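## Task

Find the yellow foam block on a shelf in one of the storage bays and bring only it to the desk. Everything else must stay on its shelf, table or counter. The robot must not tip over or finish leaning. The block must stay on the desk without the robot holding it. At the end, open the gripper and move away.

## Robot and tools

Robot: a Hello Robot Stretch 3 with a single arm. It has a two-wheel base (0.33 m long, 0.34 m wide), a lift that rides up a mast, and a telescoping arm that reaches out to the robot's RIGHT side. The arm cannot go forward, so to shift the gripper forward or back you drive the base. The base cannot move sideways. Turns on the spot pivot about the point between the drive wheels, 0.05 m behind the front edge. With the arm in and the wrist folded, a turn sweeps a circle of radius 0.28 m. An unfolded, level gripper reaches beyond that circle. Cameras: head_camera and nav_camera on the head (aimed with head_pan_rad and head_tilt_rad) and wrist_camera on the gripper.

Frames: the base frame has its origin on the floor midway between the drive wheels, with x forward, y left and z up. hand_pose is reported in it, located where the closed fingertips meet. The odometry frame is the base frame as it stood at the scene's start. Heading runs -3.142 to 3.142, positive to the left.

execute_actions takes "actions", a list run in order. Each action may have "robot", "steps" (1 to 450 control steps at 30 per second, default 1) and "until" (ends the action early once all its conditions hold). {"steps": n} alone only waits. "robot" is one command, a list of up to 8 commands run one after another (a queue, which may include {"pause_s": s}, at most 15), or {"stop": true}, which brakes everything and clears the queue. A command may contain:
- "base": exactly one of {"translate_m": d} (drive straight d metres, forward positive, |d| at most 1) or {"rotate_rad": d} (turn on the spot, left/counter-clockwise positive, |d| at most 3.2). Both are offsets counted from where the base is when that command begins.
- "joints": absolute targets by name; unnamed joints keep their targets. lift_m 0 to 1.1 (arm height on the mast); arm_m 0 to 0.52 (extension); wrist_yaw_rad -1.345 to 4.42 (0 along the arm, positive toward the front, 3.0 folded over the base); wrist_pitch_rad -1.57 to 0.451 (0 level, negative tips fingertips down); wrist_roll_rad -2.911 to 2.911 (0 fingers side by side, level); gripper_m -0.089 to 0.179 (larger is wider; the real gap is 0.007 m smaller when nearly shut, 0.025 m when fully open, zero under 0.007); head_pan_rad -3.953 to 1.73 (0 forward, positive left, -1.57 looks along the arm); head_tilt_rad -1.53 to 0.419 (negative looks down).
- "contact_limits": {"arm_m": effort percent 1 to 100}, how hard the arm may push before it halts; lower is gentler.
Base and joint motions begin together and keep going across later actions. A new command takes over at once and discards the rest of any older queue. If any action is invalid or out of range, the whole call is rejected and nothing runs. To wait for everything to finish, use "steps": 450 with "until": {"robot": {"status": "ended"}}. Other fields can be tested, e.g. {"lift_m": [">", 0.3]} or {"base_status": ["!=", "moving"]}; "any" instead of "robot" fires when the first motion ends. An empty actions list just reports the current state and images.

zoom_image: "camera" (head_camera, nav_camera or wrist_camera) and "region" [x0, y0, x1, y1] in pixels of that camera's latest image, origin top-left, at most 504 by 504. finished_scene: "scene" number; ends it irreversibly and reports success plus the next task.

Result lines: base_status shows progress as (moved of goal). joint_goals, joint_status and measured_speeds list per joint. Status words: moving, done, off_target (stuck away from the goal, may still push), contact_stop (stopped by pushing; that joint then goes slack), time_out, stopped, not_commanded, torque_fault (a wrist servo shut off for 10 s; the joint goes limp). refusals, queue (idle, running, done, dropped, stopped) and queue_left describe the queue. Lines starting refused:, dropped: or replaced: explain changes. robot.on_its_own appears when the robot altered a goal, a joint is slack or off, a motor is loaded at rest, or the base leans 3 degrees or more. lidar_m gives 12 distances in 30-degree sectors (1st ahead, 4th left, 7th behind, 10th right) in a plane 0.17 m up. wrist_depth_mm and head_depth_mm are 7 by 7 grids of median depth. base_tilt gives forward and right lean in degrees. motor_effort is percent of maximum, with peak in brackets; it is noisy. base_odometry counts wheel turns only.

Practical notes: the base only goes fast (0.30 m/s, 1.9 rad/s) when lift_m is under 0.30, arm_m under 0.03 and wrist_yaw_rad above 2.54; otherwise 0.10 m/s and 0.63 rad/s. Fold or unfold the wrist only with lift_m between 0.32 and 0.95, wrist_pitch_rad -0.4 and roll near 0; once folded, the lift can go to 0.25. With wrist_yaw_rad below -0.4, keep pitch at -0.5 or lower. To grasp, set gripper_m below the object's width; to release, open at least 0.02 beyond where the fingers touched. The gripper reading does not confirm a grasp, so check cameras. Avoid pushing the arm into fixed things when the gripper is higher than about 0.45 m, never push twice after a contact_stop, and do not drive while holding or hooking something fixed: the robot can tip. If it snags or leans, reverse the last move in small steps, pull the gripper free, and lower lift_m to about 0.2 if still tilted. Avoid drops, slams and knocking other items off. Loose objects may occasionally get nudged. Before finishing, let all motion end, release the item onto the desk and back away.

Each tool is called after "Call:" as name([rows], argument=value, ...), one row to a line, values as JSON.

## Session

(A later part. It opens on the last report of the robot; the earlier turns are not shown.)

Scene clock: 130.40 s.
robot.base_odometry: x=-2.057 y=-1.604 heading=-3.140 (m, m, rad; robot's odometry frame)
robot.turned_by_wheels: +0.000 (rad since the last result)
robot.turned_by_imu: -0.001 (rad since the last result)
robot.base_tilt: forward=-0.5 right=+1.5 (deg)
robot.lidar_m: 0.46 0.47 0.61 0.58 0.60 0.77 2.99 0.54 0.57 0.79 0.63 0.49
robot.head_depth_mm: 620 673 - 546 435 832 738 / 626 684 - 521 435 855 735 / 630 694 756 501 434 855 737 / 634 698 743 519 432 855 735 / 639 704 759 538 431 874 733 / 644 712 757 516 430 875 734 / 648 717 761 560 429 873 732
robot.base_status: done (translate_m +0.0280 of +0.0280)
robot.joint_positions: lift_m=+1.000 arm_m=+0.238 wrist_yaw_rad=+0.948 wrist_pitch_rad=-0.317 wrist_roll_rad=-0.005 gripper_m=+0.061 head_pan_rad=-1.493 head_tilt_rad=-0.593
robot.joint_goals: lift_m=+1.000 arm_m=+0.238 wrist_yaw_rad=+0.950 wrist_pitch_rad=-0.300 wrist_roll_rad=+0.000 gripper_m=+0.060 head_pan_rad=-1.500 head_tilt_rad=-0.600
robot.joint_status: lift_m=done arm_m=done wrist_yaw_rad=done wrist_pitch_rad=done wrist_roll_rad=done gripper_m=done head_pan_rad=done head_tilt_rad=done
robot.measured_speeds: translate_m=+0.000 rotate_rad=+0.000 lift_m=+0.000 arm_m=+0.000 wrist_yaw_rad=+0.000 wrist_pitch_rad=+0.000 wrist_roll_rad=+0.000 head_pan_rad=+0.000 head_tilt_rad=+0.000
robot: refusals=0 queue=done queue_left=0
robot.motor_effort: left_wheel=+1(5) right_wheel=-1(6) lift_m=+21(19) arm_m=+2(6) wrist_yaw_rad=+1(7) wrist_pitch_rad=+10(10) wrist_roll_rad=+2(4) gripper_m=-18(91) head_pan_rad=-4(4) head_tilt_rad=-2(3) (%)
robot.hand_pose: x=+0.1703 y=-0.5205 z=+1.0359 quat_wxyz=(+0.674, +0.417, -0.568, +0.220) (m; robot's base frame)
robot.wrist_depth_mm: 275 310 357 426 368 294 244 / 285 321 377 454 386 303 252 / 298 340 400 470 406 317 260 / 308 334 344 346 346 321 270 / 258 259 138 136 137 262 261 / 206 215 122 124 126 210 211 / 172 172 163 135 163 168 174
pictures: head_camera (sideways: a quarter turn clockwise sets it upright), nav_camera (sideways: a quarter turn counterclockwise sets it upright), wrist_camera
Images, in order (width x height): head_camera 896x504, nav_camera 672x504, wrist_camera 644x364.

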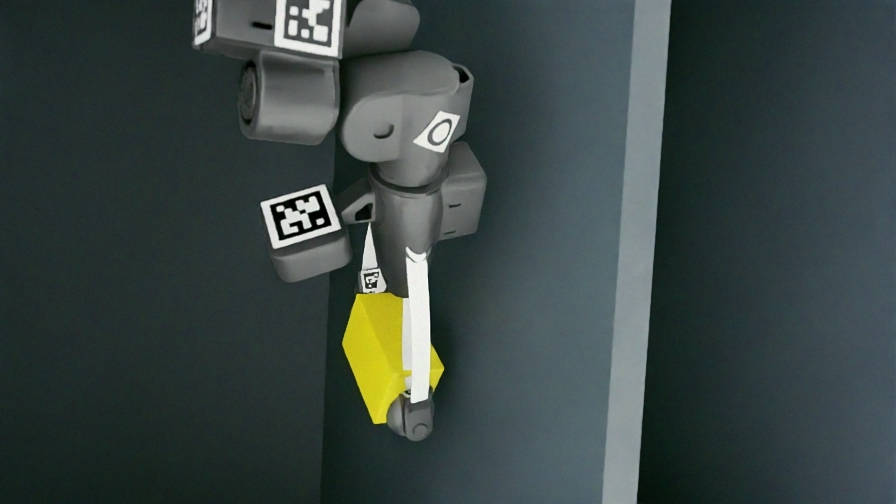

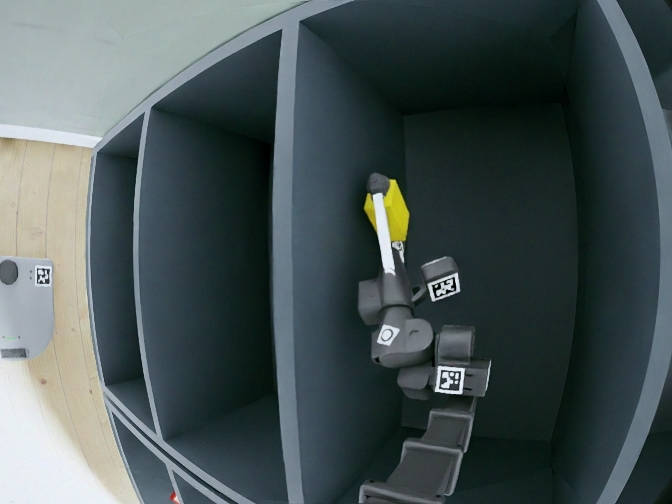

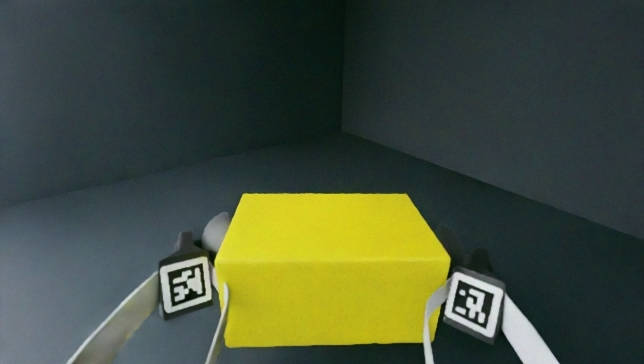

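Call:
execute_actions([
  {"robot":[{"joints":{"arm_m":0.0,"wrist_yaw_rad":1.57}},{"joints":{"lift_m":0.9,"wrist_pitch_rad":-0.4,"wrist_yaw_rad":2.0}},{"joints":{"lift_m":0.28,"wrist_yaw_rad":2.7}},{"base":{"translate_m":-1.0},"joints":{"head_pan_rad":-2.2,"head_tilt_rad":-0.6}},{"base":{"translate_m":-0.95}},{"base":{"rotate_rad":-1.57}}],"steps":450,"until":{"robot":{"status":"ended"}}},
  {"steps":450,"until":{"robot":{"status":"ended"}}},
])

Scene clock: 172.17 s.
robot.base_odometry: x=-0.107 y=-1.600 heading=+1.574 (m, m, rad; robot's odometry frame)
robot.turned_by_wheels: -1.570 (rad since the last result)
robot.turned_by_imu: -1.574 (rad since the last result)
robot.base_tilt: forward=-0.5 right=+1.5 (deg)
robot.lidar_m: 2.32 0.80 0.72 1.52 0.69 0.71 1.97 1.40 1.17 1.37 1.41 1.83
robot.head_depth_mm: 1740 1695 1151 1708 1793 1493 1252 / 1615 1672 995 2149 1827 1489 1258 / 1513 1579 1057 2123 1854 1479 1259 / 1399 1481 1249 1834 1678 1484 1245 / 1313 1407 1596 1777 1831 1486 1252 / 1240 1342 1498 1646 1767 1489 1246 / 1175 1268 1388 1527 1666 1476 1245
robot.base_status: done (rotate_rad -1.5699 of -1.5700)
robot.joint_positions: lift_m=+0.280 arm_m=+0.003 wrist_yaw_rad=+2.699 wrist_pitch_rad=-0.417 wrist_roll_rad=-0.003 gripper_m=+0.061 head_pan_rad=-2.193 head_tilt_rad=-0.594
robot.joint_goals: lift_m=+0.280 arm_m=+0.000 wrist_yaw_rad=+2.700 wrist_pitch_rad=-0.400 wrist_roll_rad=+0.000 gripper_m=+0.060 head_pan_rad=-2.200 head_tilt_rad=-0.600
robot.joint_status: lift_m=done arm_m=done wrist_yaw_rad=done wrist_pitch_rad=done wrist_roll_rad=done gripper_m=done head_pan_rad=done head_tilt_rad=done
robot.measured_speeds: translate_m=+0.000 rotate_rad=+0.000 lift_m=+0.000 arm_m=+0.000 wrist_yaw_rad=+0.000 wrist_pitch_rad=+0.000 wrist_roll_rad=+0.000 head_pan_rad=+0.000 head_tilt_rad=+0.000
robot: refusals=0 queue=done queue_left=0
robot.motor_effort: left_wheel=+1(9) right_wheel=-3(9) lift_m=+17(21) arm_m=-5(5) wrist_yaw_rad=+1(3) wrist_pitch_rad=+10(10) wrist_roll_rad=+2(2) gripper_m=-18(18) head_pan_rad=-4(46) head_tilt_rad=-3(6) (%)
robot.hand_pose: x=+0.0750 y=+0.0549 z=+0.2930 quat_wxyz=(+0.295, +0.706, -0.008, +0.644) (m; robot's base frame)
robot.wrist_depth_mm: - - - - 682 768 - / - - - - 749 863 - / - - - - 801 929 - / 807 781 781 775 774 776 763 / - 616 139 136 137 613 611 / - 528 122 124 125 506 509 / - - 131 135 410 424 434
pictures: head_camera (sideways: a quarter turn clockwise sets it upright), nav_camera (sideways: a quarter turn counterclockwise sets it upright), wrist_camera
Images, in order (width x height): head_camera 896x504, nav_camera 672x504, wrist_camera 644x364.

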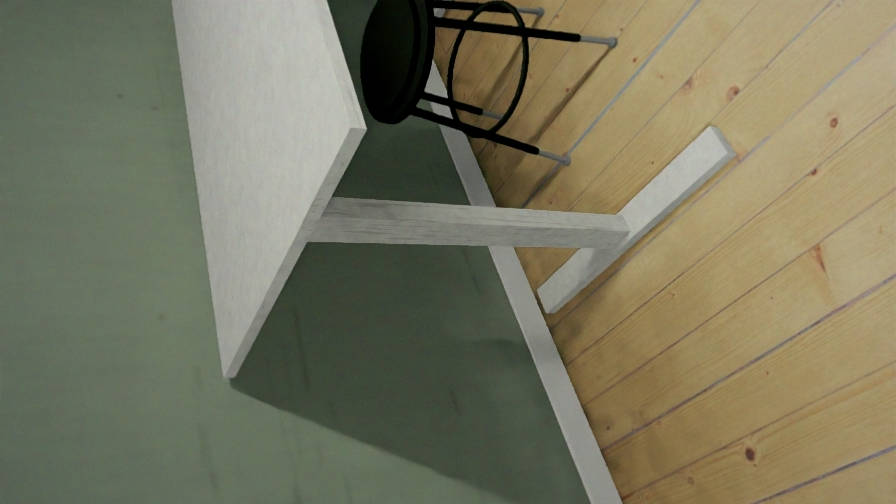

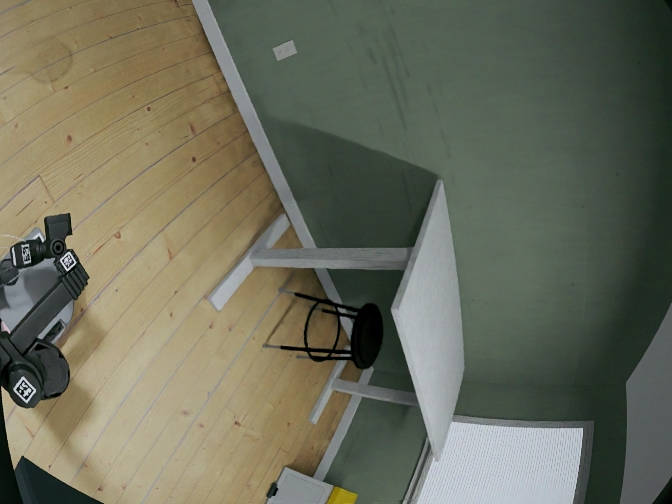

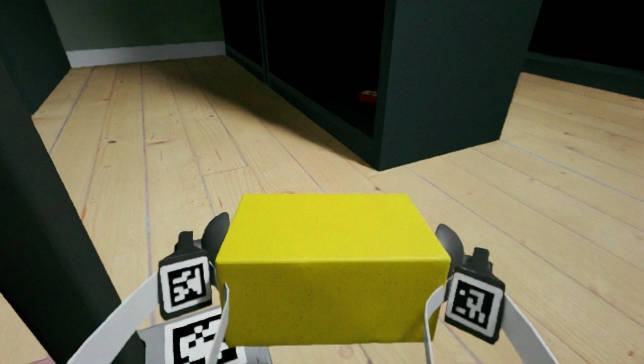

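Call:
execute_actions([
  {"robot":[{"base":{"translate_m":-0.92},"joints":{"head_pan_rad":-1.57}},{"joints":{"lift_m":0.9,"wrist_yaw_rad":2.0}},{"joints":{"lift_m":1.0,"wrist_yaw_rad":0,"wrist_pitch_rad":-0.3}},{"joints":{"arm_m":0.42}}],"steps":450,"until":{"robot":{"status":"ended"}}},
  {"steps":450,"until":{"robot":{"status":"ended"}}},
])

Scene clock: 198.77 s.
robot.base_odometry: x=-0.104 y=-2.520 heading=+1.574 (m, m, rad; robot's odometry frame)
robot.turned_by_wheels: +0.000 (rad since the last result)
robot.turned_by_imu: -0.002 (rad since the last result)
robot.base_tilt: forward=-0.4 right=+1.5 (deg)
robot.lidar_m: 2.81 1.47 0.50 0.48 2.32 1.62 1.06 1.08 0.83 0.99 1.46 1.92
robot.head_depth_mm: 1187 1277 875 743 1126 1455 1253 / 1185 1249 846 743 1167 1449 1254 / 1187 1269 819 1240 1771 1496 1254 / 1184 1290 867 1642 1777 1486 1250 / 1194 1292 914 1116 1619 1422 1240 / 1191 1291 911 1641 1777 1479 1250 / 1191 1313 1395 1638 1756 1479 1250
robot.base_status: done (translate_m -0.9200 of -0.9200)
robot.joint_positions: lift_m=+1.000 arm_m=+0.420 wrist_yaw_rad=+0.001 wrist_pitch_rad=-0.323 wrist_roll_rad=-0.003 gripper_m=+0.061 head_pan_rad=-1.577 head_tilt_rad=-0.594
robot.joint_goals: lift_m=+1.000 arm_m=+0.420 wrist_yaw_rad=+0.000 wrist_pitch_rad=-0.300 wrist_roll_rad=+0.000 gripper_m=+0.060 head_pan_rad=-1.570 head_tilt_rad=-0.600
robot.joint_status: lift_m=done arm_m=done wrist_yaw_rad=done wrist_pitch_rad=done wrist_roll_rad=done gripper_m=done head_pan_rad=done head_tilt_rad=done
robot.measured_speeds: translate_m=+0.000 rotate_rad=+0.000 lift_m=+0.000 arm_m=+0.000 wrist_yaw_rad=+0.000 wrist_pitch_rad=+0.000 wrist_roll_rad=+0.000 head_pan_rad=+0.000 head_tilt_rad=+0.000
robot: refusals=0 queue=done queue_left=0
robot.motor_effort: left_wheel=+1(6) right_wheel=-3(8) lift_m=+21(23) arm_m=+3(2) wrist_yaw_rad=-1(0) wrist_pitch_rad=+14(16) wrist_roll_rad=+1(1) gripper_m=-18(18) head_pan_rad=+4(42) head_tilt_rad=-2(4) (%)
robot.hand_pose: x=-0.0213 y=-0.8000 z=+1.0344 quat_wxyz=(+0.699, +0.114, -0.696, -0.113) (m; robot's base frame)
robot.wrist_depth_mm: 668 662 670 673 671 673 679 / 707 713 719 717 720 732 731 / 766 744 635 632 643 645 655 / 439 422 429 428 427 435 437 / 320 322 138 136 137 326 327 / 258 269 122 124 126 262 263 / 216 216 203 135 204 211 218
pictures: head_camera (sideways: a quarter turn clockwise sets it upright), nav_camera (sideways: a quarter turn counterclockwise sets it upright), wrist_camera
Images, in order (width x height): head_camera 896x504, nav_camera 672x504, wrist_camera 644x364.

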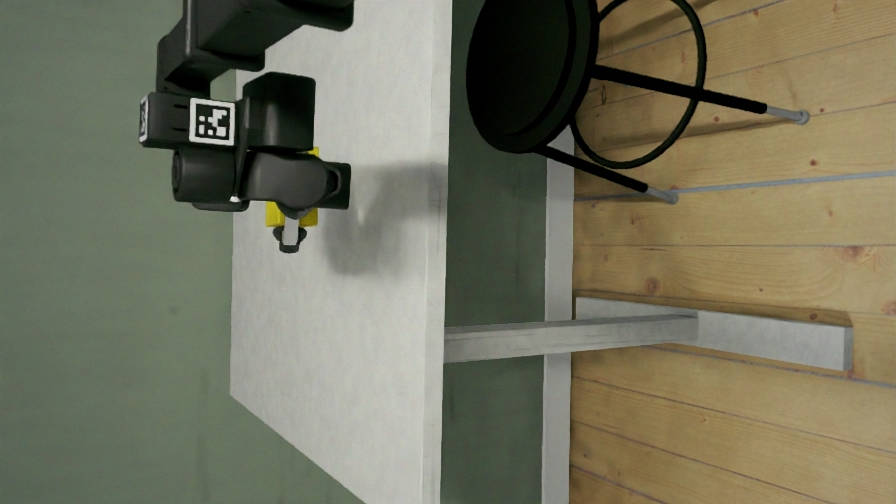

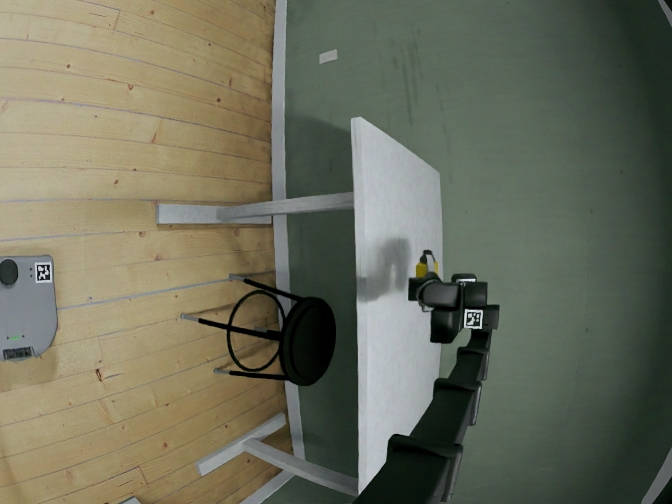

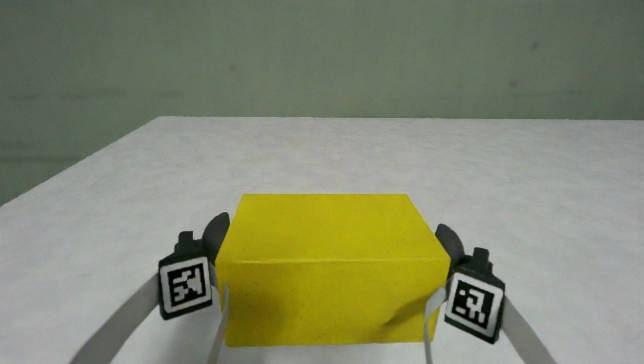

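Call:
execute_actions([
  {"robot":[{"joints":{"lift_m":0.93}},{"joints":{"gripper_m":0.15}},{"joints":{"arm_m":0.1,"lift_m":0.97}}],"steps":450,"until":{"robot":{"status":"ended"}}},
])

Scene clock: 210.50 s.
robot.base_odometry: x=-0.104 y=-2.520 heading=+1.574 (m, m, rad; robot's odometry frame)
robot.turned_by_wheels: +0.000 (rad since the last result)
robot.turned_by_imu: -0.001 (rad since the last result)
robot.base_tilt: forward=-0.5 right=+1.5 (deg)
robot.lidar_m: 2.81 1.47 0.50 0.48 2.32 1.62 1.06 1.08 0.83 0.98 1.47 1.92
robot.head_depth_mm: 1181 1293 995 - - 1397 1252 / 1185 1290 928 - - 1418 1256 / 1186 1302 805 - - 1411 1248 / 1192 1284 922 734 1772 1484 1255 / 1189 1292 916 1098 1621 1429 1243 / 1188 1295 916 1652 1769 1483 1244 / 1184 1310 1393 1634 1775 1480 1240
robot.base_status: done (translate_m -0.9200 of -0.9200)
robot.joint_positions: lift_m=+0.970 arm_m=+0.100 wrist_yaw_rad=+0.001 wrist_pitch_rad=-0.315 wrist_roll_rad=-0.003 gripper_m=+0.150 head_pan_rad=-1.577 head_tilt_rad=-0.594
robot.joint_goals: lift_m=+0.970 arm_m=+0.100 wrist_yaw_rad=+0.000 wrist_pitch_rad=-0.300 wrist_roll_rad=+0.000 gripper_m=+0.150 head_pan_rad=-1.570 head_tilt_rad=-0.600
robot.joint_status: lift_m=done arm_m=done wrist_yaw_rad=done wrist_pitch_rad=done wrist_roll_rad=done gripper_m=done head_pan_rad=done head_tilt_rad=done
robot.measured_speeds: translate_m=+0.000 rotate_rad=+0.000 lift_m=+0.000 arm_m=+0.000 wrist_yaw_rad=+0.000 wrist_pitch_rad=+0.000 wrist_roll_rad=+0.000 head_pan_rad=+0.000 head_tilt_rad=+0.000
robot: refusals=0 queue=done queue_left=0
robot.motor_effort: left_wheel=+2(4) right_wheel=-3(8) lift_m=+21(21) arm_m=-4(5) wrist_yaw_rad=+0(4) wrist_pitch_rad=+9(14) wrist_roll_rad=+1(1) gripper_m=+0(83) head_pan_rad=+4(4) head_tilt_rad=-3(3) (%)
robot.hand_pose: x=-0.0213 y=-0.4815 z=+1.0064 quat_wxyz=(+0.700, +0.111, -0.697, -0.111) (m; robot's base frame)
robot.wrist_depth_mm: 946 942 939 954 945 963 957 / - - - - - - - / - 552 559 455 565 569 582 / 368 370 374 372 378 375 380 / - 332 793 - 847 838 - / - - - - 769 - - / - - - - - - -
pictures: head_camera (sideways: a quarter turn clockwise sets it upright), nav_camera (sideways: a quarter turn counterclockwise sets it upright), wrist_camera
Images, in order (width x height): head_camera 896x504, nav_camera 672x504, wrist_camera 644x364.

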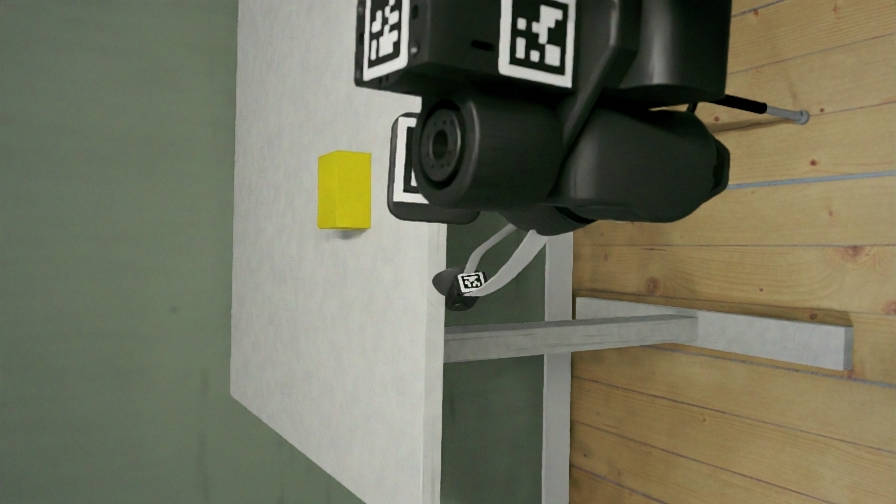

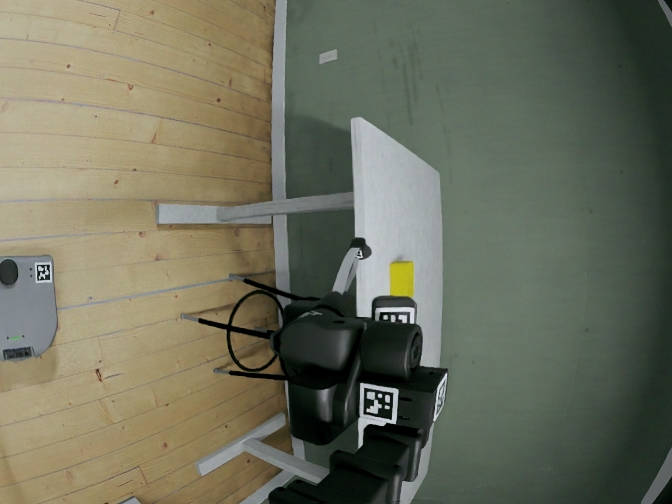

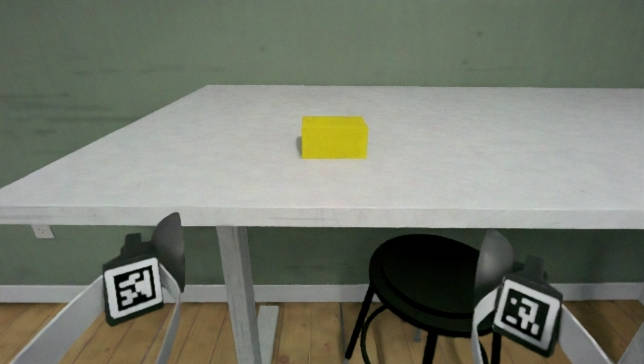

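Call:
finished_scene(scene=1)

The scene is finished: the task was done.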